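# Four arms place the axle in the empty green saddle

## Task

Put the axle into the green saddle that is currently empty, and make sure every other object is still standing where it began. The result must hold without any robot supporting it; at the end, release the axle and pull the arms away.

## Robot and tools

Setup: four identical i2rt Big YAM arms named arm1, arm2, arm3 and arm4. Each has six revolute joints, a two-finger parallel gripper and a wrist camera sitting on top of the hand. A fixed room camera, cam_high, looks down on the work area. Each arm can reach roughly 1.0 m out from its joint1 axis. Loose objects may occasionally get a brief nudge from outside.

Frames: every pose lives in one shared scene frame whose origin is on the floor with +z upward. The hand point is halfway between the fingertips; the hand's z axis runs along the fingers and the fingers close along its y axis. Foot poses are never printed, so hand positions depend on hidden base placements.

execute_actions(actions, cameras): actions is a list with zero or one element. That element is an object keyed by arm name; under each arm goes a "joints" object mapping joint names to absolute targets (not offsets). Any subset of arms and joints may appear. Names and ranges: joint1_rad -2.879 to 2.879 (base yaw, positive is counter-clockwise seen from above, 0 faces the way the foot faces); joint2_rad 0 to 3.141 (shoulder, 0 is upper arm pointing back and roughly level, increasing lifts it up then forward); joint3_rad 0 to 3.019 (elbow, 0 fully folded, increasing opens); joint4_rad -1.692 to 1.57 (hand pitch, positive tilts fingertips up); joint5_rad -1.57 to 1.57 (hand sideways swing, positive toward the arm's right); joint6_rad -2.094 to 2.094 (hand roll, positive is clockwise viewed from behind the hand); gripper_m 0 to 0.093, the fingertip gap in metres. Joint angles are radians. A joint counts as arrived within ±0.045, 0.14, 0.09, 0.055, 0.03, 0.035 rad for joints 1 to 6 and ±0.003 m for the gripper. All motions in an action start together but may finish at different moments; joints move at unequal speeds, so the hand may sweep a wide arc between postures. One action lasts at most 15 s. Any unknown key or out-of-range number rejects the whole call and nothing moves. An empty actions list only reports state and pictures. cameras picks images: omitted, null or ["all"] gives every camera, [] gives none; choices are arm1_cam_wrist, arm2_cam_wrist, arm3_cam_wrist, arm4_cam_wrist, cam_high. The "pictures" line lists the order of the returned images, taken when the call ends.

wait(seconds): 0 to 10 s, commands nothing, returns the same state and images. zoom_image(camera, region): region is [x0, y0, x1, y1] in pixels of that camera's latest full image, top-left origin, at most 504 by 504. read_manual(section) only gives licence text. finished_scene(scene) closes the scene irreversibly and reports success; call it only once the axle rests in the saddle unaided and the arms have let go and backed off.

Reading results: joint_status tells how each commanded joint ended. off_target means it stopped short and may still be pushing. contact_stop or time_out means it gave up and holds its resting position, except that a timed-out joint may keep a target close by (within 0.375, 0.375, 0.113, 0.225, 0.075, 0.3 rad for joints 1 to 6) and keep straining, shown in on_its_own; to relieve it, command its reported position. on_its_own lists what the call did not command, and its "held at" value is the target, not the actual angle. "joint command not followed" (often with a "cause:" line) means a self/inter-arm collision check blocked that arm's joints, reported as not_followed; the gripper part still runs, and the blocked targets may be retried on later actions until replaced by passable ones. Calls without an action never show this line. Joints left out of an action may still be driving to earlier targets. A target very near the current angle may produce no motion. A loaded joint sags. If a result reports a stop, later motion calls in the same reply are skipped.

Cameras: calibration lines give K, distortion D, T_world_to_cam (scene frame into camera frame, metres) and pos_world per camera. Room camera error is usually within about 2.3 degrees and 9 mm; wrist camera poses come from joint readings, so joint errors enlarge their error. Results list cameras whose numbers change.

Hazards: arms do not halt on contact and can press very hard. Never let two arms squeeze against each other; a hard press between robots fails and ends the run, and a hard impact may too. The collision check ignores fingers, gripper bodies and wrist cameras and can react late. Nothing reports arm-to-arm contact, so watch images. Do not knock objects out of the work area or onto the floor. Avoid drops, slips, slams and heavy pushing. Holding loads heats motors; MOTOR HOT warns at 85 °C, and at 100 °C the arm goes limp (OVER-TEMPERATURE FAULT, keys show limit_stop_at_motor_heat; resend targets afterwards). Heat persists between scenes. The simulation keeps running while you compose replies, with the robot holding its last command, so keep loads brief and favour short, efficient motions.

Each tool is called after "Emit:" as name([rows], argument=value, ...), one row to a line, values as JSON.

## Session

Emit:
execute_actions(actions=[])

Scene clock: 0.00 s.
Motor temperatures (°C, as the motors report them): arm1=[24 23 27 21 22 23] | arm2=[25 26 27 25 24 25] | arm3=[25 25 26 23 25 22] | arm4=[25 23 24 24 25 25]
arm1.joint_positions: joint1_rad=+0.846 joint2_rad=+0.472 joint3_rad=+1.399 joint4_rad=-1.445 joint5_rad=-0.208 joint6_rad=+0.496 gripper_m=+0.094
arm1.joint_status: not commanded
arm1.hand: x=-0.4950 y=+0.2758 z=+1.3559 quat_wxyz=(-0.504, -0.450, -0.737, -0.027) (m; scene frame)
arm2.joint_positions: joint1_rad=+0.895 joint2_rad=+0.574 joint3_rad=+1.326 joint4_rad=-1.332 joint5_rad=+0.297 joint6_rad=-0.146 gripper_m=+0.094
arm2.joint_status: not commanded
arm2.hand: x=-0.7763 y=-0.1691 z=+1.3454 quat_wxyz=(-0.307, +0.820, -0.302, -0.377) (m; scene frame)
arm3.joint_positions: joint1_rad=+0.667 joint2_rad=+0.539 joint3_rad=+1.426 joint4_rad=-1.367 joint5_rad=+0.095 joint6_rad=+0.164 gripper_m=+0.094
arm3.joint_status: not commanded
arm3.hand: x=+0.7417 y=+0.1871 z=+1.3278 quat_wxyz=(-0.462, -0.469, -0.715, +0.236) (m; scene frame)
arm4.joint_positions: joint1_rad=+0.818 joint2_rad=+0.461 joint3_rad=+1.332 joint4_rad=-1.324 joint5_rad=+0.139 joint6_rad=+0.259 gripper_m=+0.095
arm4.joint_status: not commanded
arm4.hand: x=+0.5346 y=-0.2061 z=+1.3715 quat_wxyz=(-0.190, +0.714, -0.453, -0.499) (m; scene frame)
pictures: arm1_cam_wrist, arm2_cam_wrist, arm3_cam_wrist, arm4_cam_wrist, cam_high
camera_calibration (this result's frames):
arm1_cam_wrist: T_world_to_cam=[[-0.646264, -0.590573, -0.483287, 0.494653], [-0.51408, 0.804968, -0.296223, -0.0733949], [0.563972, 0.0570105, -0.823824, 1.50616], [0, 0, 0, 1]] pos_world=[-0.567484, 0.265342, 1.45813]
arm2_cam_wrist: T_world_to_cam=[[0.725426, 0.631228, 0.274424, 0.3029], [0.687357, -0.643495, -0.336831, 0.885439], [-0.0360269, 0.432973, -0.900687, 1.38306], [0, 0, 0, 1]] pos_world=[-0.778516, -0.220253, 1.46083]
arm3_cam_wrist: T_world_to_cam=[[-0.894939, -0.434285, -0.102376, 0.878463], [-0.350466, 0.826195, -0.441107, 0.691597], [0.276149, -0.358884, -0.891596, 1.16797], [0, 0, 0, 1]] pos_world=[0.706018, 0.229276, 1.43636]
arm4_cam_wrist: T_world_to_cam=[[0.838713, 0.511663, -0.186445, -0.0823346], [0.38037, -0.795426, -0.471822, 0.287252], [-0.389717, 0.324806, -0.861755, 1.57996], [0, 0, 0, 1]] pos_world=[0.575531, -0.242566, 1.48172]
Images, in order (width x height): arm1_cam_wrist 504x504, arm2_cam_wrist 504x504, arm3_cam_wrist 504x504, arm4_cam_wrist 504x504, cam_high 504x504.

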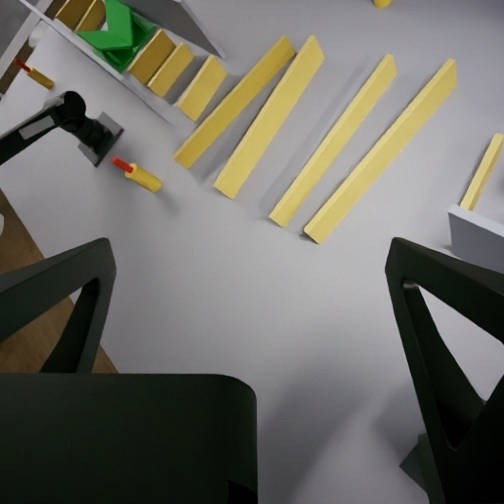

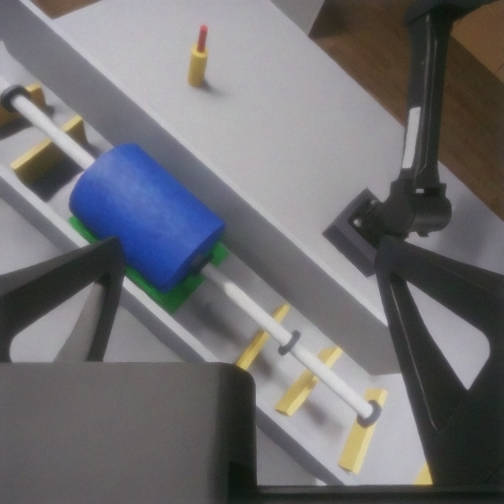

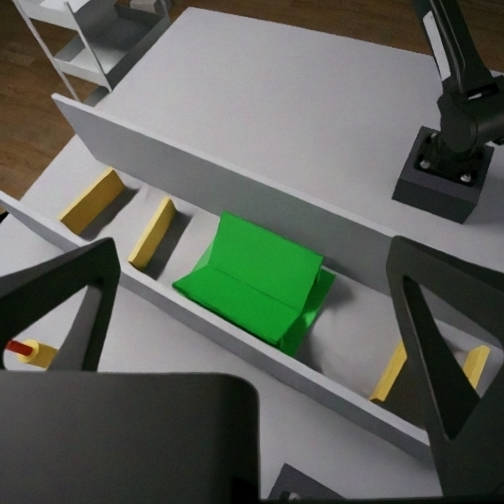

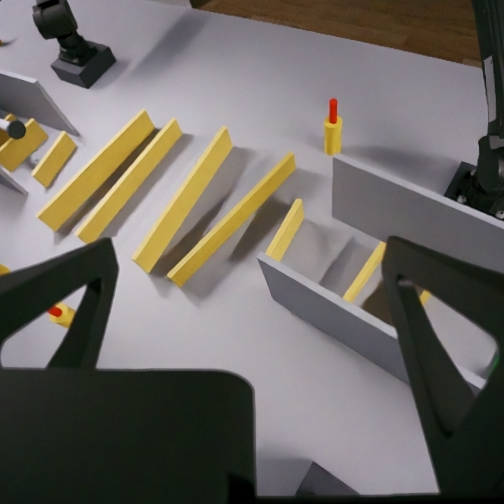

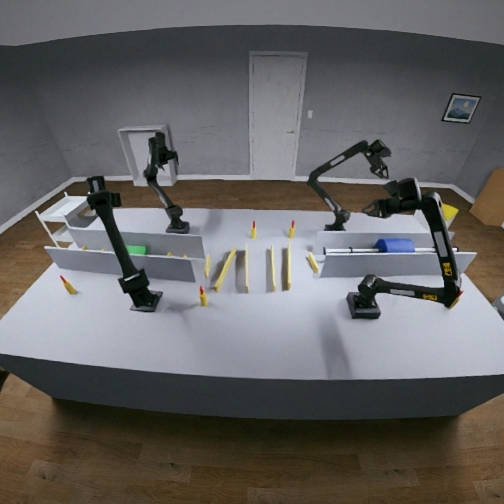

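Emit:
execute_actions([
  {"arm1":{"joints":{"joint1_rad":-0.907,"joint2_rad":0.8,"joint3_rad":2.03,"joint4_rad":-1.49,"joint5_rad":0,"joint6_rad":0.65,"gripper_m":0.07}},"arm2":{"joints":{"joint1_rad":0.405,"joint3_rad":0.96,"joint4_rad":-1.215,"joint5_rad":0,"joint6_rad":1.95,"gripper_m":0.07}},"arm3":{"joints":{"joint1_rad":-0.93,"joint2_rad":0.8,"joint3_rad":2.1,"joint4_rad":-1.67,"joint5_rad":0,"joint6_rad":0.62,"gripper_m":0.07}},"arm4":{"joints":{"joint1_rad":0.43,"joint2_rad":0.3,"joint5_rad":0,"joint6_rad":1.98,"gripper_m":0.07}}},
], cameras=[])

Emit:
execute_actions([
  {"arm1":{"joints":{"joint2_rad":2.08}},"arm2":{"joints":{"joint2_rad":1.295}}},
], cameras=["arm1_cam_wrist","arm2_cam_wrist"])

Scene clock: 4.43 s.
Motor temperatures (°C, as the motors report them): arm1=[24 23 28 22 22 23] | arm2=[25 26 28 25 24 25] | arm3=[25 25 27 23 25 22] | arm4=[25 23 24 24 25 25]
arm1.joint_positions: joint1_rad=-0.897 joint2_rad=+0.786 joint3_rad=+2.014 joint4_rad=-1.485 joint5_rad=+0.000 joint6_rad=+0.640 gripper_m=+0.070
arm1.joint_status: all done
arm1.hand: x=-0.7644 y=+0.2490 z=+1.5538 quat_wxyz=(-0.374, -0.788, -0.013, +0.488) (m; scene frame)
arm2.joint_positions: joint1_rad=+0.414 joint2_rad=+0.581 joint3_rad=+0.961 joint4_rad=-1.236 joint5_rad=+0.003 joint6_rad=+1.942 gripper_m=+0.070
arm2.joint_status: all done
arm2.hand: x=-0.7397 y=-0.1103 z=+1.1730 quat_wxyz=(+0.131, +0.014, -0.937, -0.323) (m; scene frame)
arm3.joint_positions: joint1_rad=-0.924 joint2_rad=+0.786 joint3_rad=+2.092 joint4_rad=-1.658 joint5_rad=+0.001 joint6_rad=+0.609 gripper_m=+0.070
arm3.joint_status: all done
arm3.hand: x=+0.5347 y=+0.2758 z=+1.4934 quat_wxyz=(-0.328, -0.818, +0.000, +0.472) (m; scene frame)
arm4.joint_positions: joint1_rad=+0.435 joint2_rad=+0.285 joint3_rad=+1.335 joint4_rad=-1.324 joint5_rad=+0.003 joint6_rad=+1.971 gripper_m=+0.070
arm4.joint_status: all done
arm4.hand: x=+0.6042 y=-0.2525 z=+1.3926 quat_wxyz=(+0.240, +0.000, -0.797, -0.555) (m; scene frame)
pictures: none
No camera images: the call's "cameras" was empty. Leave "cameras" out to get every camera's image.

Scene clock: 6.13 s.
Motor temperatures (°C, as the motors report them): arm1=[24 23 28 22 22 23] | arm2=[25 26 28 25 24 25] | arm3=[25 25 27 23 25 22] | arm4=[25 23 24 24 25 25]
arm1.joint_positions: joint1_rad=-0.897 joint2_rad=+2.114 joint3_rad=+1.997 joint4_rad=-1.485 joint5_rad=+0.000 joint6_rad=+0.640 gripper_m=+0.070
arm1.joint_status: all done
arm1.hand: x=-1.1453 y=-0.0521 z=+0.9451 quat_wxyz=(+0.007, -1.000, -0.016, -0.007) (m; scene frame)
arm2.joint_positions: joint1_rad=+0.414 joint2_rad=+1.297 joint3_rad=+0.961 joint4_rad=-1.229 joint5_rad=+0.003 joint6_rad=+1.942 gripper_m=+0.070
arm2.joint_status: all done
arm2.hand: x=-0.7747 y=-0.0298 z=+0.9633 quat_wxyz=(+0.001, +0.015, -1.000, -0.001) (m; scene frame)
arm3.joint_positions: joint1_rad=-0.924 joint2_rad=+0.786 joint3_rad=+2.092 joint4_rad=-1.658 joint5_rad=+0.001 joint6_rad=+0.609 gripper_m=+0.070
arm3.joint_status: not commanded
arm3.hand: x=+0.5347 y=+0.2758 z=+1.4934 quat_wxyz=(-0.328, -0.818, +0.000, +0.472) (m; scene frame)
arm4.joint_positions: joint1_rad=+0.435 joint2_rad=+0.285 joint3_rad=+1.335 joint4_rad=-1.324 joint5_rad=+0.003 joint6_rad=+1.971 gripper_m=+0.070
arm4.joint_status: not commanded
arm4.hand: x=+0.6042 y=-0.2525 z=+1.3926 quat_wxyz=(+0.240, +0.000, -0.797, -0.555) (m; scene frame)
pictures: arm1_cam_wrist, arm2_cam_wrist
camera_calibration (this result's frames):
arm1_cam_wrist: T_world_to_cam=[[-0.0364589, 0.998906, 0.0292734, -0.0209676], [0.805456, 0.0120338, 0.592533, 0.364574], [0.591533, 0.0451816, -0.805014, 1.56634], [0, 0, 0, 1]] pos_world=[-1.22096, -0.0542124, 1.04552]
arm2_cam_wrist: T_world_to_cam=[[0.0306557, -0.999513, -0.00582859, 0.00180734], [-0.80575, -0.0281627, 0.591585, -1.1875], [-0.591461, -0.0134391, -0.806221, 0.444049], [0, 0, 0, 1]] pos_world=[-0.694243, -0.025669, 1.06052]
Images, in order (width x height): arm1_cam_wrist 504x504, arm2_cam_wrist 504x504.

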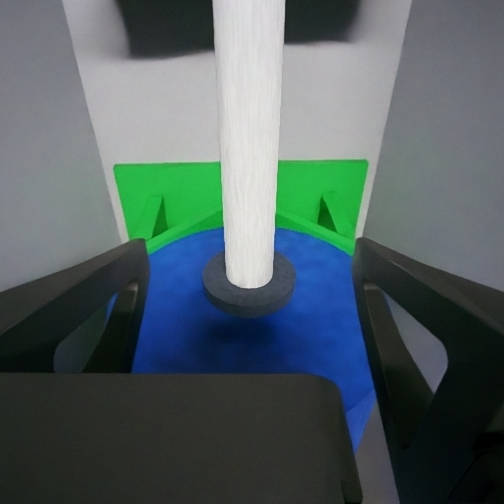

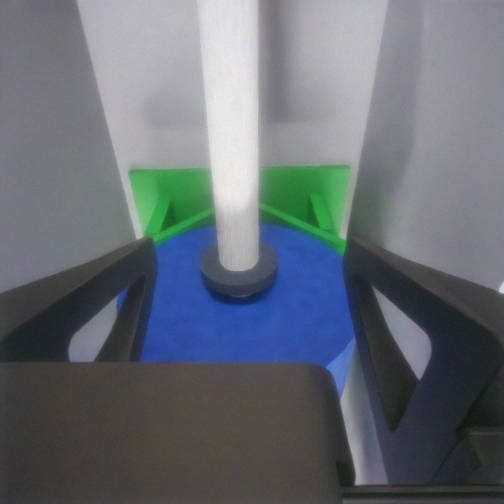

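Emit:
execute_actions(actions=[])

Scene clock: 9.37 s.
Motor temperatures (°C, as the motors report them): arm1=[24 24 29 22 22 23] | arm2=[25 27 28 25 24 25] | arm3=[25 25 27 23 25 22] | arm4=[25 23 25 24 25 25]
arm1.joint_positions: joint1_rad=-0.897 joint2_rad=+2.114 joint3_rad=+1.997 joint4_rad=-1.485 joint5_rad=+0.000 joint6_rad=+0.640 gripper_m=+0.070
arm1.joint_status: all done
arm1.hand: x=-1.1453 y=-0.0521 z=+0.9451 quat_wxyz=(+0.007, -1.000, -0.016, -0.007) (m; scene frame)
arm2.joint_positions: joint1_rad=+0.414 joint2_rad=+1.297 joint3_rad=+0.961 joint4_rad=-1.229 joint5_rad=+0.003 joint6_rad=+1.942 gripper_m=+0.070
arm2.joint_status: all done
arm2.hand: x=-0.7747 y=-0.0298 z=+0.9633 quat_wxyz=(+0.001, +0.015, -1.000, -0.001) (m; scene frame)
arm3.joint_positions: joint1_rad=-0.924 joint2_rad=+0.786 joint3_rad=+2.092 joint4_rad=-1.658 joint5_rad=+0.001 joint6_rad=+0.609 gripper_m=+0.070
arm3.joint_status: not commanded
arm3.hand: x=+0.5347 y=+0.2758 z=+1.4934 quat_wxyz=(-0.328, -0.818, +0.000, +0.472) (m; scene frame)
arm4.joint_positions: joint1_rad=+0.435 joint2_rad=+0.285 joint3_rad=+1.335 joint4_rad=-1.324 joint5_rad=+0.003 joint6_rad=+1.971 gripper_m=+0.070
arm4.joint_status: not commanded
arm4.hand: x=+0.6042 y=-0.2525 z=+1.3926 quat_wxyz=(+0.240, +0.000, -0.797, -0.555) (m; scene frame)
pictures: arm1_cam_wrist, arm2_cam_wrist, arm3_cam_wrist, arm4_cam_wrist, cam_high
camera_calibration (this result's frames):
arm1_cam_wrist: T_world_to_cam=[[-0.0364589, 0.998906, 0.0292734, -0.0209676], [0.805456, 0.0120338, 0.592533, 0.364574], [0.591533, 0.0451816, -0.805014, 1.56634], [0, 0, 0, 1]] pos_world=[-1.22096, -0.0542124, 1.04552]
arm2_cam_wrist: T_world_to_cam=[[0.0306557, -0.999513, -0.00582859, 0.00180734], [-0.80575, -0.0281627, 0.591585, -1.1875], [-0.591461, -0.0134391, -0.806221, 0.444049], [0, 0, 0, 1]] pos_world=[-0.694243, -0.025669, 1.06052]
arm3_cam_wrist: T_world_to_cam=[[-0.292755, 0.787293, -0.542646, 0.74729], [0.907462, 0.0499105, -0.417159, 0.12459], [-0.301343, -0.614556, -0.72905, 1.54116], [0, 0, 0, 1]] pos_world=[0.570131, 0.352576, 1.58107]
arm4_cam_wrist: T_world_to_cam=[[-0.272732, -0.389554, -0.879696, 1.29635], [-0.498582, -0.724771, 0.475524, -0.536559], [-0.82282, 0.568291, 0.00344393, 0.758683], [0, 0, 0, 1]] pos_world=[0.710298, -0.315037, 1.39293]
Images, in order (width x height): arm1_cam_wrist 504x504, arm2_cam_wrist 504x504, arm3_cam_wrist 504x504, arm4_cam_wrist 504x504, cam_high 504x504.

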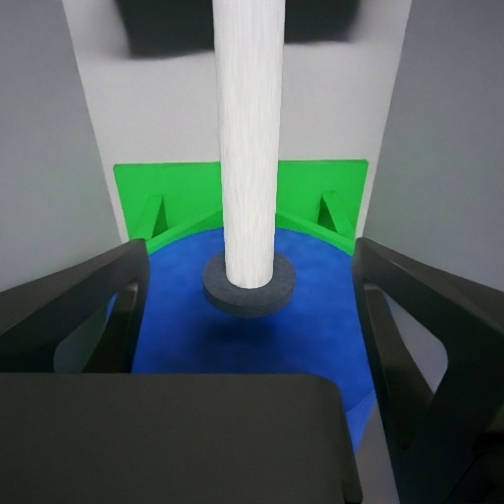

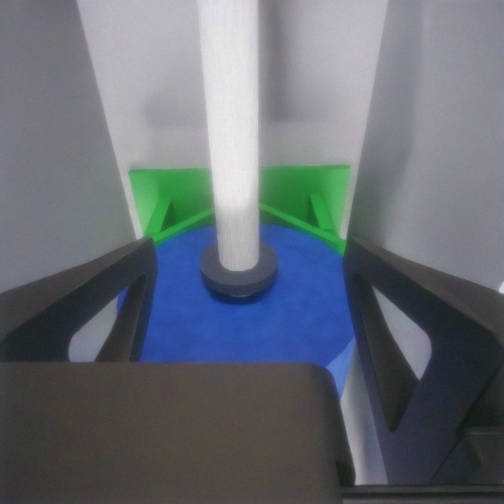

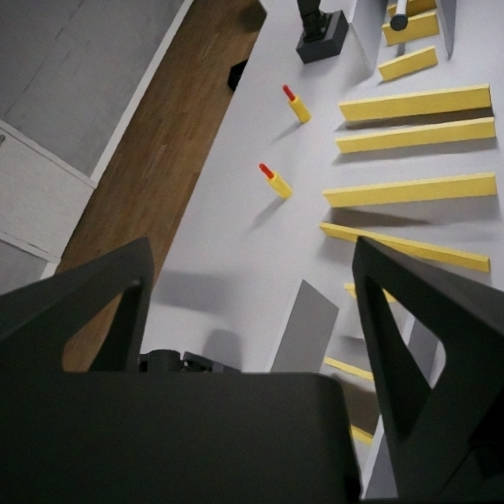

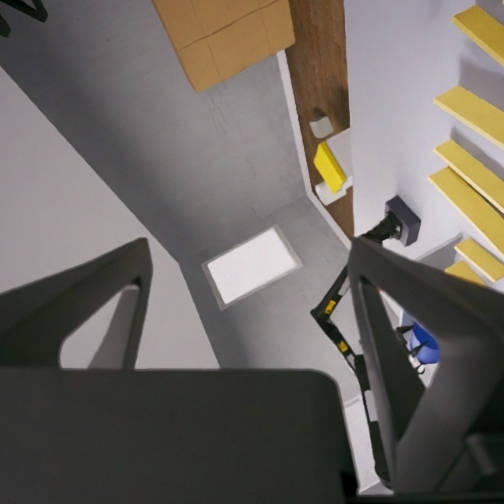

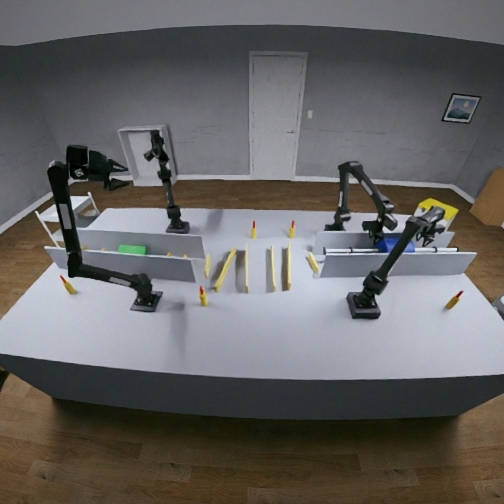

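Emit:
execute_actions([
  {"arm1":{"joints":{"joint1_rad":-0.918,"joint2_rad":2.15,"joint3_rad":1.91,"joint4_rad":-1.305,"joint6_rad":0.615}},"arm2":{"joints":{"joint1_rad":0.39,"joint2_rad":1.415,"joint3_rad":0.845,"joint4_rad":-0.975,"joint6_rad":1.915}}},
], cameras=["arm1_cam_wrist","arm2_cam_wrist"])

Scene clock: 11.67 s.
Motor temperatures (°C, as the motors report them): arm1=[24 24 29 22 22 23] | arm2=[25 27 29 25 24 25] | arm3=[25 25 27 23 25 22] | arm4=[25 23 25 24 25 25]
arm1.joint_positions: joint1_rad=-0.909 joint2_rad=+2.151 joint3_rad=+1.900 joint4_rad=-1.318 joint5_rad=+0.000 joint6_rad=+0.625 gripper_m=+0.070
arm1.joint_status: all done
arm1.hand: x=-1.1581 y=-0.0519 z=+0.8850 quat_wxyz=(-0.003, -1.000, -0.017, +0.006) (m; scene frame)
arm2.joint_positions: joint1_rad=+0.402 joint2_rad=+1.427 joint3_rad=+0.840 joint4_rad=-0.991 joint5_rad=+0.003 joint6_rad=+1.923 gripper_m=+0.070
arm2.joint_status: all done
arm2.hand: x=-0.7726 y=-0.0245 z=+0.8793 quat_wxyz=(-0.002, +0.019, -1.000, +0.005) (m; scene frame)
arm3.joint_positions: joint1_rad=-0.924 joint2_rad=+0.786 joint3_rad=+2.092 joint4_rad=-1.658 joint5_rad=+0.001 joint6_rad=+0.609 gripper_m=+0.070
arm3.joint_status: not commanded
arm3.hand: x=+0.5347 y=+0.2758 z=+1.4934 quat_wxyz=(-0.328, -0.818, +0.000, +0.472) (m; scene frame)
arm4.joint_positions: joint1_rad=+0.435 joint2_rad=+0.285 joint3_rad=+1.335 joint4_rad=-1.324 joint5_rad=+0.003 joint6_rad=+1.971 gripper_m=+0.070
arm4.joint_status: not commanded
arm4.hand: x=+0.6042 y=-0.2525 z=+1.3926 quat_wxyz=(+0.240, +0.000, -0.797, -0.555) (m; scene frame)
pictures: arm1_cam_wrist, arm2_cam_wrist
camera_calibration (this result's frames):
arm1_cam_wrist: T_world_to_cam=[[-0.0387167, 0.999202, 0.00983401, -0.00536131], [0.820337, 0.0261636, 0.571282, 0.447249], [0.570569, 0.0301854, -0.820695, 1.51431], [0, 0, 0, 1]] pos_world=[-1.23112, -0.0520545, 0.987332]
arm2_cam_wrist: T_world_to_cam=[[0.0375593, -0.999273, 0.0064776, 0.00103471], [-0.808303, -0.0265686, 0.588168, -1.13484], [-0.587568, -0.027327, -0.808713, 0.382567], [0, 0, 0, 1]] pos_world=[-0.692547, -0.0186627, 0.976855]
Images, in order (width x height): arm1_cam_wrist 504x504, arm2_cam_wrist 504x504.

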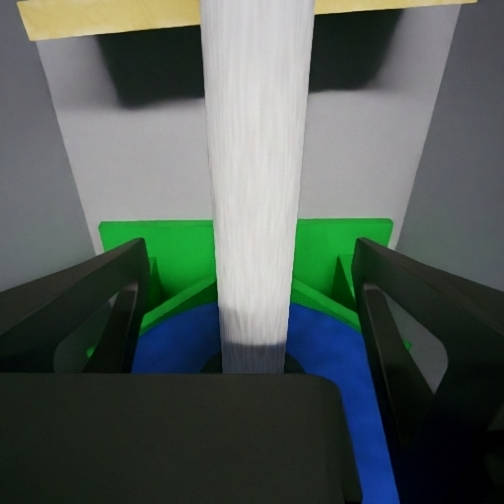

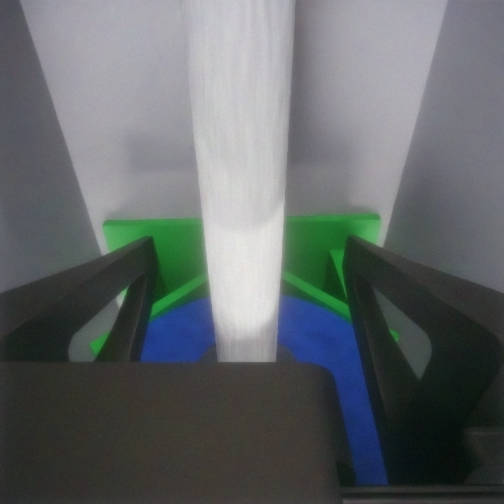

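Emit:
execute_actions([
  {"arm1":{"joints":{"joint2_rad":2.168}},"arm2":{"joints":{"gripper_m":0}}},
], cameras=[])

Emit:
execute_actions([
  {"arm1":{"joints":{"gripper_m":0}}},
], cameras=["arm1_cam_wrist"])

Emit:
execute_actions([
  {"arm1":{"joints":{"joint2_rad":2.05,"joint3_rad":2.13,"joint4_rad":-1.525}},"arm2":{"joints":{"joint2_rad":1.28,"joint3_rad":1.08,"joint4_rad":-1.26}}},
], cameras=["arm1_cam_wrist","arm2_cam_wrist"])

Scene clock: 13.43 s.
Motor temperatures (°C, as the motors report them): arm1=[24 25 29 22 22 23] | arm2=[25 27 29 25 24 25] | arm3=[25 25 27 23 25 22] | arm4=[25 23 25 24 25 25]
arm1.joint_positions: joint1_rad=-0.909 joint2_rad=+2.151 joint3_rad=+1.900 joint4_rad=-1.318 joint5_rad=+0.000 joint6_rad=+0.625 gripper_m=+0.070
arm1.joint_status: all done
arm1.hand: x=-1.1581 y=-0.0519 z=+0.8850 quat_wxyz=(-0.003, -1.000, -0.018, +0.006) (m; scene frame)
arm2.joint_positions: joint1_rad=+0.401 joint2_rad=+1.426 joint3_rad=+0.840 joint4_rad=-0.982 joint5_rad=+0.005 joint6_rad=+1.917 gripper_m=+0.024
arm2.joint_status: gripper_m off_target (ended at +0.024, target +0.000)
arm2.hand: x=-0.7728 y=-0.0222 z=+0.8794 quat_wxyz=(-0.001, +0.021, -1.000, +0.000) (m; scene frame)
arm3.joint_positions: joint1_rad=-0.924 joint2_rad=+0.786 joint3_rad=+2.092 joint4_rad=-1.658 joint5_rad=+0.001 joint6_rad=+0.609 gripper_m=+0.070
arm3.joint_status: not commanded
arm3.hand: x=+0.5347 y=+0.2758 z=+1.4934 quat_wxyz=(-0.328, -0.818, +0.000, +0.472) (m; scene frame)
arm4.joint_positions: joint1_rad=+0.435 joint2_rad=+0.285 joint3_rad=+1.335 joint4_rad=-1.324 joint5_rad=+0.003 joint6_rad=+1.971 gripper_m=+0.070
arm4.joint_status: not commanded
arm4.hand: x=+0.6042 y=-0.2525 z=+1.3926 quat_wxyz=(+0.240, +0.000, -0.797, -0.555) (m; scene frame)
pictures: none
No camera images: the call's "cameras" was empty. Leave "cameras" out to get every camera's image.

Scene clock: 14.10 s.
Motor temperatures (°C, as the motors report them): arm1=[24 25 30 22 22 23] | arm2=[25 27 29 25 24 25] | arm3=[25 25 27 23 25 22] | arm4=[25 23 25 24 25 25]
arm1.joint_positions: joint1_rad=-0.910 joint2_rad=+2.151 joint3_rad=+1.899 joint4_rad=-1.318 joint5_rad=+0.003 joint6_rad=+0.625 gripper_m=+0.023
arm1.joint_status: gripper_m off_target (ended at +0.023, target +0.000)
arm1.hand: x=-1.1585 y=-0.0509 z=+0.8847 quat_wxyz=(-0.001, -1.000, -0.017, +0.007) (m; scene frame)
arm2.joint_positions: joint1_rad=+0.401 joint2_rad=+1.426 joint3_rad=+0.840 joint4_rad=-0.982 joint5_rad=+0.004 joint6_rad=+1.917 gripper_m=+0.024
arm2.joint_status: not commanded
arm2.hand: x=-0.7730 y=-0.0223 z=+0.8794 quat_wxyz=(+0.000, +0.022, -1.000, +0.000) (m; scene frame)
arm3.joint_positions: joint1_rad=-0.924 joint2_rad=+0.786 joint3_rad=+2.092 joint4_rad=-1.658 joint5_rad=+0.001 joint6_rad=+0.609 gripper_m=+0.070
arm3.joint_status: not commanded
arm3.hand: x=+0.5347 y=+0.2758 z=+1.4934 quat_wxyz=(-0.328, -0.818, +0.000, +0.472) (m; scene frame)
arm4.joint_positions: joint1_rad=+0.435 joint2_rad=+0.285 joint3_rad=+1.335 joint4_rad=-1.324 joint5_rad=+0.003 joint6_rad=+1.971 gripper_m=+0.070
arm4.joint_status: not commanded
arm4.hand: x=+0.6042 y=-0.2525 z=+1.3926 quat_wxyz=(+0.240, +0.000, -0.797, -0.555) (m; scene frame)
pictures: arm1_cam_wrist
camera_calibration (this result's frames):
arm1_cam_wrist: T_world_to_cam=[[-0.0386626, 0.999171, 0.0127608, -0.00887105], [0.821061, 0.024487, 0.570315, 0.449343], [0.56953, 0.0325273, -0.821327, 1.51376], [0, 0, 0, 1]] pos_world=[-1.23141, -0.051378, 0.987142]
Images, in order (width x height): arm1_cam_wrist 504x504.

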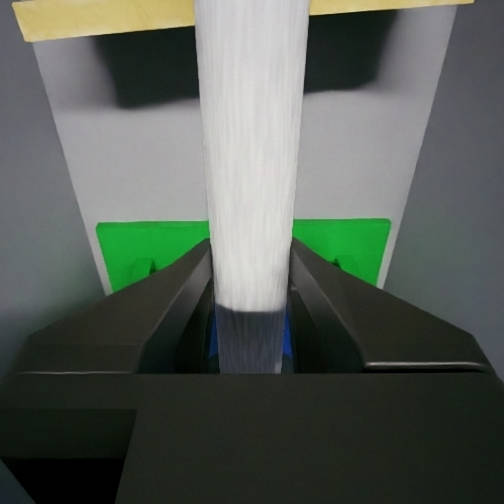

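Scene clock: 15.67 s.
Motor temperatures (°C, as the motors report them): arm1=[24 25 30 22 22 23] | arm2=[25 27 29 25 24 25] | arm3=[25 25 27 23 25 22] | arm4=[25 23 25 24 25 25]
arm1.joint_positions: joint1_rad=-0.910 joint2_rad=+2.106 joint3_rad=+2.061 joint4_rad=-1.524 joint5_rad=-0.002 joint6_rad=+0.616 gripper_m=+0.023
arm1.joint_status: all done
arm1.hand: x=-1.1564 y=-0.0508 z=+0.9745 quat_wxyz=(-0.004, -1.000, -0.022, +0.006) (m; scene frame)
arm2.joint_positions: joint1_rad=+0.394 joint2_rad=+1.309 joint3_rad=+0.993 joint4_rad=-1.248 joint5_rad=+0.000 joint6_rad=+1.904 gripper_m=+0.024
arm2.joint_status: all done
arm2.hand: x=-0.7715 y=-0.0204 z=+0.9709 quat_wxyz=(+0.002, +0.025, -1.000, -0.001) (m; scene frame)
arm3.joint_positions: joint1_rad=-0.924 joint2_rad=+0.786 joint3_rad=+2.092 joint4_rad=-1.658 joint5_rad=+0.001 joint6_rad=+0.609 gripper_m=+0.070
arm3.joint_status: not commanded
arm3.hand: x=+0.5347 y=+0.2758 z=+1.4934 quat_wxyz=(-0.328, -0.818, +0.000, +0.472) (m; scene frame)
arm4.joint_positions: joint1_rad=+0.435 joint2_rad=+0.285 joint3_rad=+1.335 joint4_rad=-1.324 joint5_rad=+0.003 joint6_rad=+1.971 gripper_m=+0.070
arm4.joint_status: not commanded
arm4.hand: x=+0.6042 y=-0.2525 z=+1.3926 quat_wxyz=(+0.240, +0.000, -0.797, -0.555) (m; scene frame)
pictures: arm1_cam_wrist, arm2_cam_wrist
camera_calibration (this result's frames):
arm1_cam_wrist: T_world_to_cam=[[-0.0475186, 0.998843, 0.00741072, -0.0151097], [0.819818, 0.0347611, 0.571568, 0.394272], [0.570649, 0.0332356, -0.820521, 1.58694], [0, 0, 0, 1]] pos_world=[-1.22954, -0.0513559, 1.07688]
arm2_cam_wrist: T_world_to_cam=[[0.0493234, -0.998767, -0.00555547, 0.0253015], [-0.803353, -0.0429768, 0.59395, -1.18984], [-0.593457, -0.0248326, -0.804483, 0.448733], [0, 0, 0, 1]] pos_world=[-0.690809, -0.0147221, 1.06785]
Images, in order (width x height): arm1_cam_wrist 504x504, arm2_cam_wrist 504x504.

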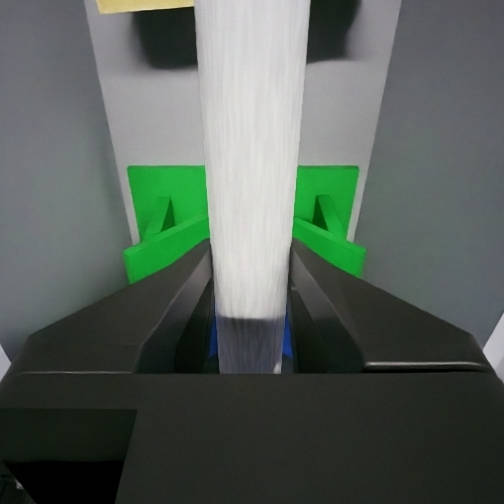

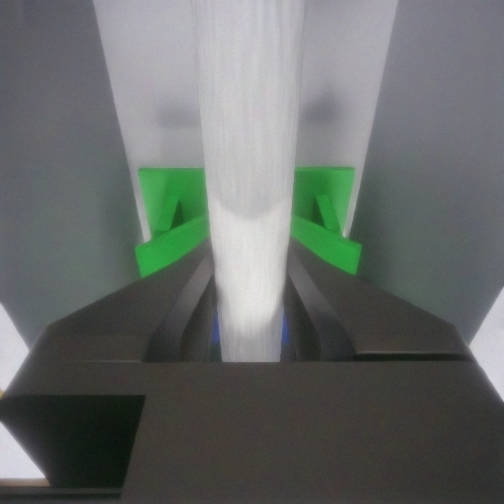

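Emit:
execute_actions([
  {"arm1":{"joints":{"joint1_rad":-0.66,"joint2_rad":1.62,"joint3_rad":1.455,"joint4_rad":-1.32,"joint6_rad":0.865}},"arm2":{"joints":{"joint1_rad":-0.222,"joint2_rad":1.258,"joint3_rad":1.02,"joint4_rad":-1.265,"joint6_rad":1.295}}},
], cameras=["arm1_cam_wrist","arm2_cam_wrist"])

Scene clock: 18.30 s.
Motor temperatures (°C, as the motors report them): arm1=[24 25 31 22 22 23] | arm2=[25 27 30 25 24 25] | arm3=[25 25 27 23 25 22] | arm4=[25 23 25 24 25 25]
arm1.joint_positions: joint1_rad=-0.657 joint2_rad=+1.658 joint3_rad=+1.425 joint4_rad=-1.323 joint5_rad=+0.005 joint6_rad=+0.883 gripper_m=+0.023
arm1.joint_status: all done
arm1.hand: x=-0.9440 y=-0.0422 z=+0.9815 quat_wxyz=(-0.007, -1.000, -0.015, +0.012) (m; scene frame)
arm2.joint_positions: joint1_rad=-0.223 joint2_rad=+1.296 joint3_rad=+0.977 joint4_rad=-1.265 joint5_rad=+0.013 joint6_rad=+1.308 gripper_m=+0.024
arm2.joint_status: all done
arm2.hand: x=-0.5571 y=-0.0154 z=+0.9689 quat_wxyz=(-0.004, +0.014, -1.000, +0.010) (m; scene frame)
arm3.joint_positions: joint1_rad=-0.924 joint2_rad=+0.786 joint3_rad=+2.092 joint4_rad=-1.658 joint5_rad=+0.001 joint6_rad=+0.609 gripper_m=+0.070
arm3.joint_status: not commanded
arm3.hand: x=+0.5347 y=+0.2758 z=+1.4934 quat_wxyz=(-0.328, -0.818, +0.000, +0.472) (m; scene frame)
arm4.joint_positions: joint1_rad=+0.435 joint2_rad=+0.285 joint3_rad=+1.335 joint4_rad=-1.324 joint5_rad=+0.003 joint6_rad=+1.971 gripper_m=+0.070
arm4.joint_status: not commanded
arm4.hand: x=+0.6042 y=-0.2525 z=+1.3926 quat_wxyz=(+0.240, +0.000, -0.797, -0.555) (m; scene frame)
pictures: arm1_cam_wrist, arm2_cam_wrist
camera_calibration (this result's frames):
arm1_cam_wrist: T_world_to_cam=[[-0.0333199, 0.999444, 0.00127175, 0.00579522], [0.827111, 0.0268603, 0.561396, 0.232384], [0.561049, 0.0197575, -0.827547, 1.46838], [0, 0, 0, 1]] pos_world=[-1.01585, -0.0410454, 1.08468]
arm2_cam_wrist: T_world_to_cam=[[0.0276911, -0.999461, 0.0176292, -0.0148791], [-0.811084, -0.0121568, 0.584803, -1.01124], [-0.584274, -0.0304926, -0.810984, 0.585873], [0, 0, 0, 1]] pos_world=[-0.477481, -0.00929977, 1.06677]
Images, in order (width x height): arm1_cam_wrist 504x504, arm2_cam_wrist 504x504.

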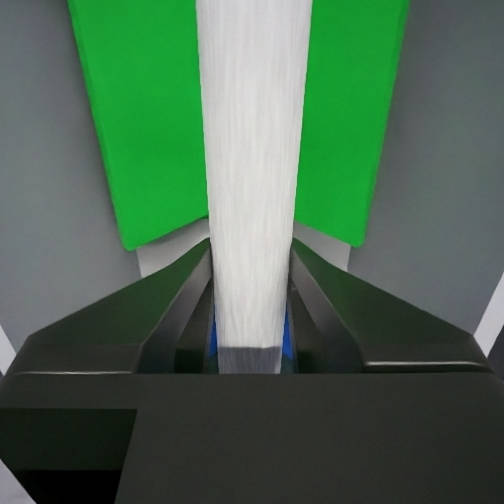

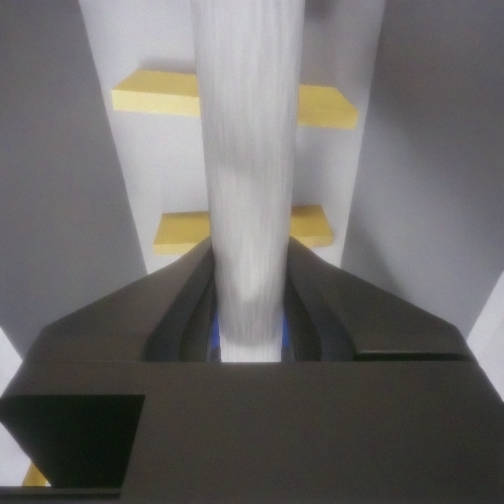

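Emit:
execute_actions([
  {"arm1":{"joints":{"joint1_rad":-0.25,"joint2_rad":1.37,"joint3_rad":1.165,"joint4_rad":-1.298,"joint6_rad":1.28}},"arm2":{"joints":{"joint1_rad":-0.68,"joint2_rad":1.53,"joint3_rad":1.345,"joint4_rad":-1.272,"joint6_rad":0.84}},"arm3":{"joints":{"joint1_rad":-0.975,"joint2_rad":1.35,"joint3_rad":2.055,"joint4_rad":-1.6,"joint6_rad":0.535}}},
], cameras=["arm2_cam_wrist"])

Emit:
execute_actions([
  {"arm1":{"joints":{"joint1_rad":0.288,"joint2_rad":1.352,"joint3_rad":1.155,"joint4_rad":-1.3,"joint6_rad":1.83}},"arm2":{"joints":{"joint1_rad":-0.94,"joint2_rad":1.92,"joint3_rad":1.89,"joint4_rad":-1.425,"joint6_rad":0.595}},"arm3":{"joints":{"joint2_rad":1.85}}},
], cameras=["arm1_cam_wrist","arm3_cam_wrist","cam_high"])

Scene clock: 21.77 s.
Motor temperatures (°C, as the motors report them): arm1=[24 25 31 22 22 23] | arm2=[25 27 31 25 24 25] | arm3=[25 25 27 23 25 22] | arm4=[25 23 25 24 25 25]
arm1.joint_positions: joint1_rad=-0.240 joint2_rad=+1.400 joint3_rad=+1.136 joint4_rad=-1.294 joint5_rad=-0.004 joint6_rad=+1.295 gripper_m=+0.023
arm1.joint_status: all done
arm1.hand: x=-0.7328 y=-0.0339 z=+0.9812 quat_wxyz=(-0.009, -1.000, -0.017, +0.005) (m; scene frame)
arm2.joint_positions: joint1_rad=-0.683 joint2_rad=+1.570 joint3_rad=+1.260 joint4_rad=-1.264 joint5_rad=+0.008 joint6_rad=+0.845 gripper_m=+0.024
arm2.joint_status: all done
arm2.hand: x=-0.3486 y=-0.0029 z=+0.9676 quat_wxyz=(-0.001, +0.016, -1.000, +0.006) (m; scene frame)
arm3.joint_positions: joint1_rad=-0.969 joint2_rad=+1.346 joint3_rad=+2.027 joint4_rad=-1.615 joint5_rad=+0.001 joint6_rad=+0.546 gripper_m=+0.070
arm3.joint_status: all done
arm3.hand: x=+0.2652 y=+0.1132 z=+1.3226 quat_wxyz=(-0.165, -0.949, -0.008, +0.270) (m; scene frame)
arm4.joint_positions: joint1_rad=+0.435 joint2_rad=+0.285 joint3_rad=+1.335 joint4_rad=-1.324 joint5_rad=+0.003 joint6_rad=+1.971 gripper_m=+0.070
arm4.joint_status: not commanded
arm4.hand: x=+0.6042 y=-0.2525 z=+1.3926 quat_wxyz=(+0.240, +0.000, -0.797, -0.555) (m; scene frame)
pictures: arm2_cam_wrist
camera_calibration (this result's frames):
arm2_cam_wrist: T_world_to_cam=[[0.0310789, -0.999477, 0.008925, 0.00150784], [-0.807924, -0.0198634, 0.588951, -0.844118], [-0.588466, -0.0255147, -0.808119, 0.702806], [0, 0, 0, 1]] pos_world=[-0.268453, 0.00267187, 1.06508]
Images, in order (width x height): arm2_cam_wrist 504x504.

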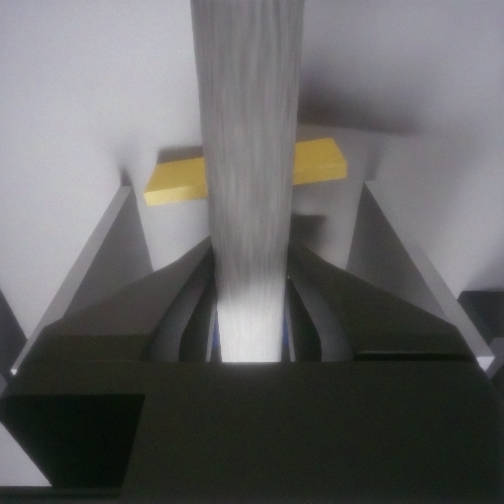

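Scene clock: 24.33 s.
Motor temperatures (°C, as the motors report them): arm1=[24 25 31 22 23 23] | arm2=[25 27 32 25 24 25] | arm3=[25 26 28 23 25 23] | arm4=[25 23 25 24 25 25]
arm1.joint_positions: joint1_rad=+0.286 joint2_rad=+1.399 joint3_rad=+1.124 joint4_rad=-1.292 joint5_rad=-0.006 joint6_rad=+1.836 gripper_m=+0.023
arm1.joint_status: all done
arm1.hand: x=-0.5276 y=-0.0259 z=+0.9746 quat_wxyz=(-0.003, -1.000, -0.010, +0.002) (m; scene frame)
arm2.joint_positions: joint1_rad=-0.938 joint2_rad=+1.971 joint3_rad=+1.794 joint4_rad=-1.418 joint5_rad=-0.001 joint6_rad=+0.596 gripper_m=+0.024
arm2.joint_status: joint3_rad time_out (moved +0.534 of +0.630); the others done
arm2.on_its_own: joint3_rad reads +1.794 and still pushes toward +1.890 since a time_out
arm2.hand: x=-0.1498 y=+0.0005 z=+0.9603 quat_wxyz=(+0.011, +0.012, -1.000, +0.009) (m; scene frame)
arm3.joint_positions: joint1_rad=-0.969 joint2_rad=+1.870 joint3_rad=+2.032 joint4_rad=-1.611 joint5_rad=+0.001 joint6_rad=+0.545 gripper_m=+0.070
arm3.joint_status: all done
arm3.hand: x=+0.1297 y=+0.0283 z=+1.0556 quat_wxyz=(-0.032, -0.998, -0.009, +0.055) (m; scene frame)
arm4.joint_positions: joint1_rad=+0.435 joint2_rad=+0.285 joint3_rad=+1.335 joint4_rad=-1.324 joint5_rad=+0.003 joint6_rad=+1.971 gripper_m=+0.070
arm4.joint_status: not commanded
arm4.hand: x=+0.6042 y=-0.2525 z=+1.3926 quat_wxyz=(+0.240, +0.000, -0.797, -0.555) (m; scene frame)
pictures: arm1_cam_wrist, arm3_cam_wrist, cam_high
camera_calibration (this result's frames):
arm1_cam_wrist: T_world_to_cam=[[-0.0232284, 0.999696, 0.0082599, 0.00193525], [0.815854, 0.0141804, 0.578084, -0.131136], [0.577792, 0.0201669, -0.815935, 1.22624], [0, 0, 0, 1]] pos_world=[-0.60148, -0.0248046, 1.07633]
arm3_cam_wrist: T_world_to_cam=[[-0.00675227, 0.998561, -0.0532054, 0.0263249], [0.868403, 0.0322366, 0.494809, -0.635245], [0.495812, -0.0428627, -0.867371, 0.974313], [0, 0, 0, 1]] pos_world=[0.0687506, 0.0359528, 1.16082]
Images, in order (width x height): arm1_cam_wrist 504x504, arm3_cam_wrist 504x504, cam_high 504x504.

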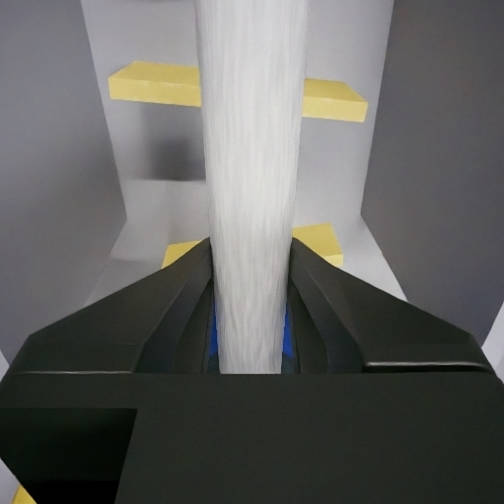

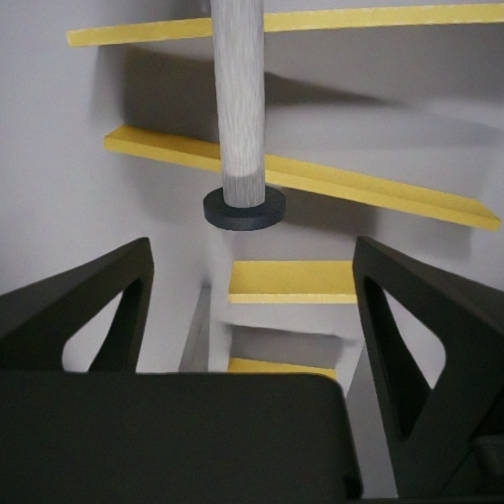

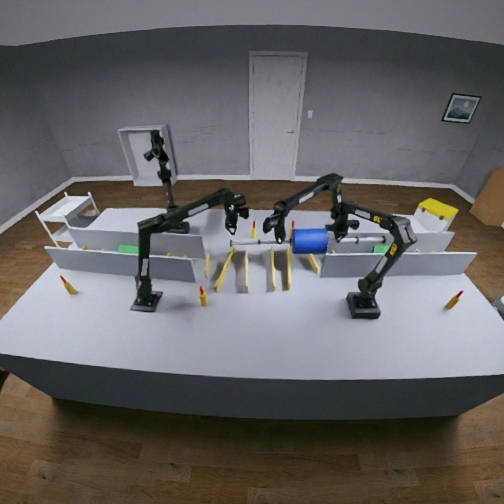

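Emit:
execute_actions([
  {"arm2":{"joints":{"joint2_rad":1.885}},"arm3":{"joints":{"joint1_rad":-0.985,"joint2_rad":1.995,"joint3_rad":2.07,"joint4_rad":-1.575}}},
], cameras=["arm3_cam_wrist"])

Scene clock: 26.47 s.
Motor temperatures (°C, as the motors report them): arm1=[24 25 31 22 23 23] | arm2=[25 28 33 25 24 25] | arm3=[25 26 28 23 25 23] | arm4=[25 23 25 24 25 25]
arm1.joint_positions: joint1_rad=+0.286 joint2_rad=+1.399 joint3_rad=+1.124 joint4_rad=-1.292 joint5_rad=-0.006 joint6_rad=+1.836 gripper_m=+0.023
arm1.joint_status: not commanded
arm1.hand: x=-0.5276 y=-0.0259 z=+0.9746 quat_wxyz=(-0.003, -1.000, -0.009, +0.002) (m; scene frame)
arm2.joint_positions: joint1_rad=-0.938 joint2_rad=+1.959 joint3_rad=+1.794 joint4_rad=-1.418 joint5_rad=+0.002 joint6_rad=+0.596 gripper_m=+0.024
arm2.joint_status: all done
arm2.on_its_own: joint3_rad reads +1.794 and still pushes toward +1.890 since a time_out
arm2.hand: x=-0.1497 y=+0.0000 z=+0.9671 quat_wxyz=(+0.005, +0.012, -1.000, +0.007) (m; scene frame)
arm3.joint_positions: joint1_rad=-0.979 joint2_rad=+2.017 joint3_rad=+2.032 joint4_rad=-1.590 joint5_rad=+0.001 joint6_rad=+0.545 gripper_m=+0.070
arm3.joint_status: all done
arm3.hand: x=+0.1070 y=+0.0215 z=+0.9688 quat_wxyz=(+0.001, -1.000, -0.004, +0.002) (m; scene frame)
arm4.joint_positions: joint1_rad=+0.435 joint2_rad=+0.285 joint3_rad=+1.335 joint4_rad=-1.324 joint5_rad=+0.003 joint6_rad=+1.971 gripper_m=+0.070
arm4.joint_status: not commanded
arm4.hand: x=+0.6042 y=-0.2525 z=+1.3926 quat_wxyz=(+0.240, +0.000, -0.797, -0.555) (m; scene frame)
pictures: arm3_cam_wrist
camera_calibration (this result's frames):
arm3_cam_wrist: T_world_to_cam=[[0.00551246, 0.999904, 0.0127358, -0.0368977], [0.811309, -0.0119175, 0.584496, -0.652229], [0.584592, 0.00711069, -0.811297, 0.845128], [0, 0, 0, 1]] pos_world=[0.0353079, 0.0231117, 1.06735]
Images, in order (width x height): arm3_cam_wrist 504x504.

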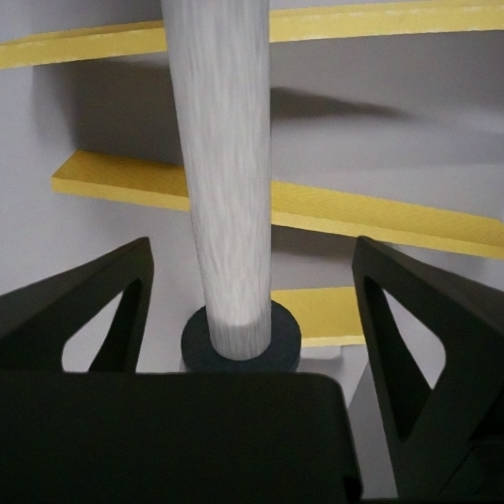

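Emit:
execute_actions([
  {"arm3":{"joints":{"joint1_rad":-0.958,"joint2_rad":2.04,"joint4_rad":-1.555,"joint6_rad":0.515}}},
], cameras=["arm3_cam_wrist"])

Scene clock: 27.57 s.
Motor temperatures (°C, as the motors report them): arm1=[24 25 31 22 23 23] | arm2=[25 28 33 25 24 25] | arm3=[25 26 29 23 25 23] | arm4=[25 23 25 24 25 25]
arm1.joint_positions: joint1_rad=+0.286 joint2_rad=+1.399 joint3_rad=+1.124 joint4_rad=-1.292 joint5_rad=-0.006 joint6_rad=+1.836 gripper_m=+0.023
arm1.joint_status: not commanded
arm1.hand: x=-0.5276 y=-0.0259 z=+0.9746 quat_wxyz=(-0.003, -1.000, -0.009, +0.002) (m; scene frame)
arm2.joint_positions: joint1_rad=-0.938 joint2_rad=+1.959 joint3_rad=+1.794 joint4_rad=-1.418 joint5_rad=+0.002 joint6_rad=+0.596 gripper_m=+0.024
arm2.joint_status: not commanded
arm2.on_its_own: joint3_rad reads +1.794 and still pushes toward +1.890 since a time_out
arm2.hand: x=-0.1497 y=+0.0000 z=+0.9671 quat_wxyz=(+0.005, +0.012, -1.000, +0.007) (m; scene frame)
arm3.joint_positions: joint1_rad=-0.962 joint2_rad=+2.023 joint3_rad=+2.032 joint4_rad=-1.571 joint5_rad=+0.001 joint6_rad=+0.526 gripper_m=+0.070
arm3.joint_status: all done
arm3.hand: x=+0.1083 y=+0.0101 z=+0.9651 quat_wxyz=(-0.002, -1.000, -0.022, +0.007) (m; scene frame)
arm4.joint_positions: joint1_rad=+0.435 joint2_rad=+0.285 joint3_rad=+1.335 joint4_rad=-1.324 joint5_rad=+0.003 joint6_rad=+1.971 gripper_m=+0.070
arm4.joint_status: not commanded
arm4.hand: x=+0.6042 y=-0.2525 z=+1.3926 quat_wxyz=(+0.240, +0.000, -0.797, -0.555) (m; scene frame)
pictures: arm3_cam_wrist
camera_calibration (this result's frames):
arm3_cam_wrist: T_world_to_cam=[[-0.0298778, 0.999532, 0.00662806, -0.0157453], [0.817191, 0.0206077, 0.575999, -0.644018], [0.575593, 0.022626, -0.817424, 0.848191], [0, 0, 0, 1]] pos_world=[0.0376023, 0.00981858, 1.06439]
Images, in order (width x height): arm3_cam_wrist 504x504.

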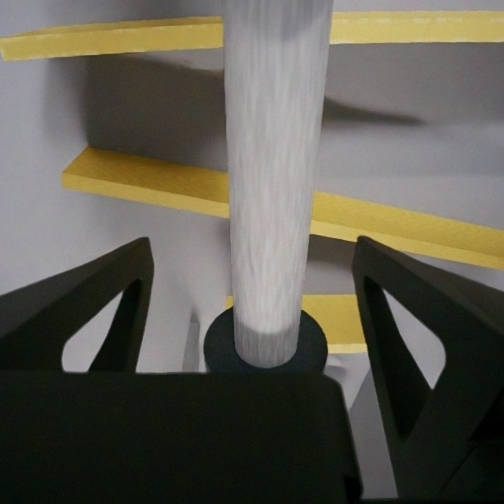

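Emit:
execute_actions([
  {"arm3":{"joints":{"joint1_rad":-0.978,"joint2_rad":2.062}}},
], cameras=["arm3_cam_wrist"])

Emit:
execute_actions([
  {"arm3":{"joints":{"gripper_m":0}}},
], cameras=["arm3_cam_wrist"])

Scene clock: 28.73 s.
Motor temperatures (°C, as the motors report them): arm1=[24 25 31 22 23 23] | arm2=[25 28 34 25 24 25] | arm3=[25 26 29 23 25 23] | arm4=[25 23 25 24 25 25]
arm1.joint_positions: joint1_rad=+0.286 joint2_rad=+1.399 joint3_rad=+1.124 joint4_rad=-1.292 joint5_rad=-0.006 joint6_rad=+1.836 gripper_m=+0.023
arm1.joint_status: not commanded
arm1.hand: x=-0.5276 y=-0.0259 z=+0.9746 quat_wxyz=(-0.003, -1.000, -0.009, +0.002) (m; scene frame)
arm2.joint_positions: joint1_rad=-0.938 joint2_rad=+1.959 joint3_rad=+1.794 joint4_rad=-1.418 joint5_rad=+0.002 joint6_rad=+0.596 gripper_m=+0.024
arm2.joint_status: not commanded
arm2.on_its_own: joint3_rad reads +1.794 and still pushes toward +1.890 since a time_out
arm2.hand: x=-0.1497 y=+0.0000 z=+0.9671 quat_wxyz=(+0.005, +0.012, -1.000, +0.007) (m; scene frame)
arm3.joint_positions: joint1_rad=-0.972 joint2_rad=+2.051 joint3_rad=+2.032 joint4_rad=-1.571 joint5_rad=+0.001 joint6_rad=+0.526 gripper_m=+0.070
arm3.joint_status: all done
arm3.hand: x=+0.1035 y=+0.0143 z=+0.9477 quat_wxyz=(+0.005, -1.000, -0.017, -0.005) (m; scene frame)
arm4.joint_positions: joint1_rad=+0.435 joint2_rad=+0.285 joint3_rad=+1.335 joint4_rad=-1.324 joint5_rad=+0.003 joint6_rad=+1.971 gripper_m=+0.070
arm4.joint_status: not commanded
arm4.hand: x=+0.6042 y=-0.2525 z=+1.3926 quat_wxyz=(+0.240, +0.000, -0.797, -0.555) (m; scene frame)
pictures: arm3_cam_wrist
camera_calibration (this result's frames):
arm3_cam_wrist: T_world_to_cam=[[-0.0206335, 0.999561, 0.0212613, -0.0347537], [0.803135, 0.0039061, 0.595784, -0.647197], [0.595439, 0.0293688, -0.802863, 0.820618], [0, 0, 0, 1]] pos_world=[0.0304413, 0.0131659, 1.04517]
Images, in order (width x height): arm3_cam_wrist 504x504.

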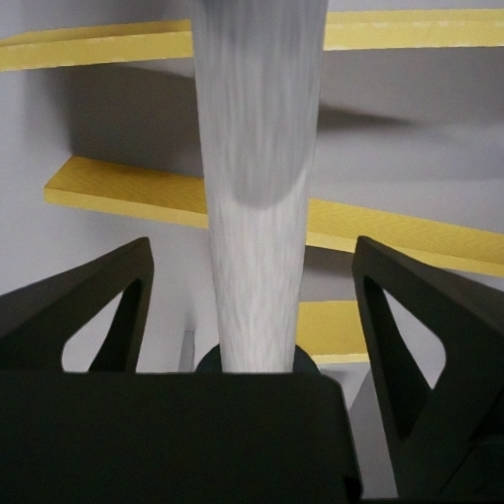

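Scene clock: 29.40 s.
Motor temperatures (°C, as the motors report them): arm1=[24 25 31 22 23 23] | arm2=[25 28 34 25 24 25] | arm3=[25 26 29 23 25 23] | arm4=[25 23 25 24 25 25]
arm1.joint_positions: joint1_rad=+0.286 joint2_rad=+1.399 joint3_rad=+1.124 joint4_rad=-1.292 joint5_rad=-0.007 joint6_rad=+1.837 gripper_m=+0.023
arm1.joint_status: not commanded
arm1.hand: x=-0.5276 y=-0.0257 z=+0.9746 quat_wxyz=(-0.003, -1.000, -0.009, +0.002) (m; scene frame)
arm2.joint_positions: joint1_rad=-0.938 joint2_rad=+1.958 joint3_rad=+1.794 joint4_rad=-1.419 joint5_rad=+0.004 joint6_rad=+0.596 gripper_m=+0.024
arm2.joint_status: not commanded
arm2.on_its_own: joint3_rad reads +1.794 and still pushes toward +1.890 since a time_out
arm2.hand: x=-0.1498 y=-0.0004 z=+0.9674 quat_wxyz=(+0.005, +0.012, -1.000, +0.008) (m; scene frame)
arm3.joint_positions: joint1_rad=-0.972 joint2_rad=+2.051 joint3_rad=+2.032 joint4_rad=-1.571 joint5_rad=+0.002 joint6_rad=+0.524 gripper_m=+0.023
arm3.joint_status: gripper_m off_target (ended at +0.023, target +0.000)
arm3.hand: x=+0.1033 y=+0.0143 z=+0.9477 quat_wxyz=(+0.005, -1.000, -0.018, -0.005) (m; scene frame)
arm4.joint_positions: joint1_rad=+0.435 joint2_rad=+0.285 joint3_rad=+1.335 joint4_rad=-1.324 joint5_rad=+0.003 joint6_rad=+1.971 gripper_m=+0.070
arm4.joint_status: not commanded
arm4.hand: x=+0.6042 y=-0.2525 z=+1.3926 quat_wxyz=(+0.240, +0.000, -0.797, -0.555) (m; scene frame)
pictures: arm3_cam_wrist
camera_calibration (this result's frames):
arm3_cam_wrist: T_world_to_cam=[[-0.022536, 0.99951, 0.0217009, -0.0350374], [0.803549, 0.00519453, 0.595216, -0.6466], [0.594812, 0.0308515, -0.803272, 0.821136], [0, 0, 0, 1]] pos_world=[0.0303635, 0.0130458, 1.04522]
Images, in order (width x height): arm3_cam_wrist 504x504.

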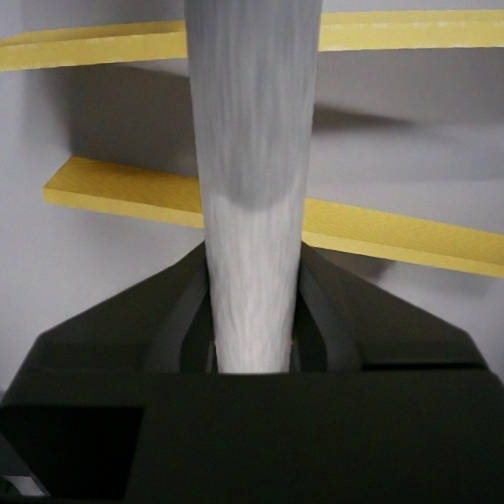

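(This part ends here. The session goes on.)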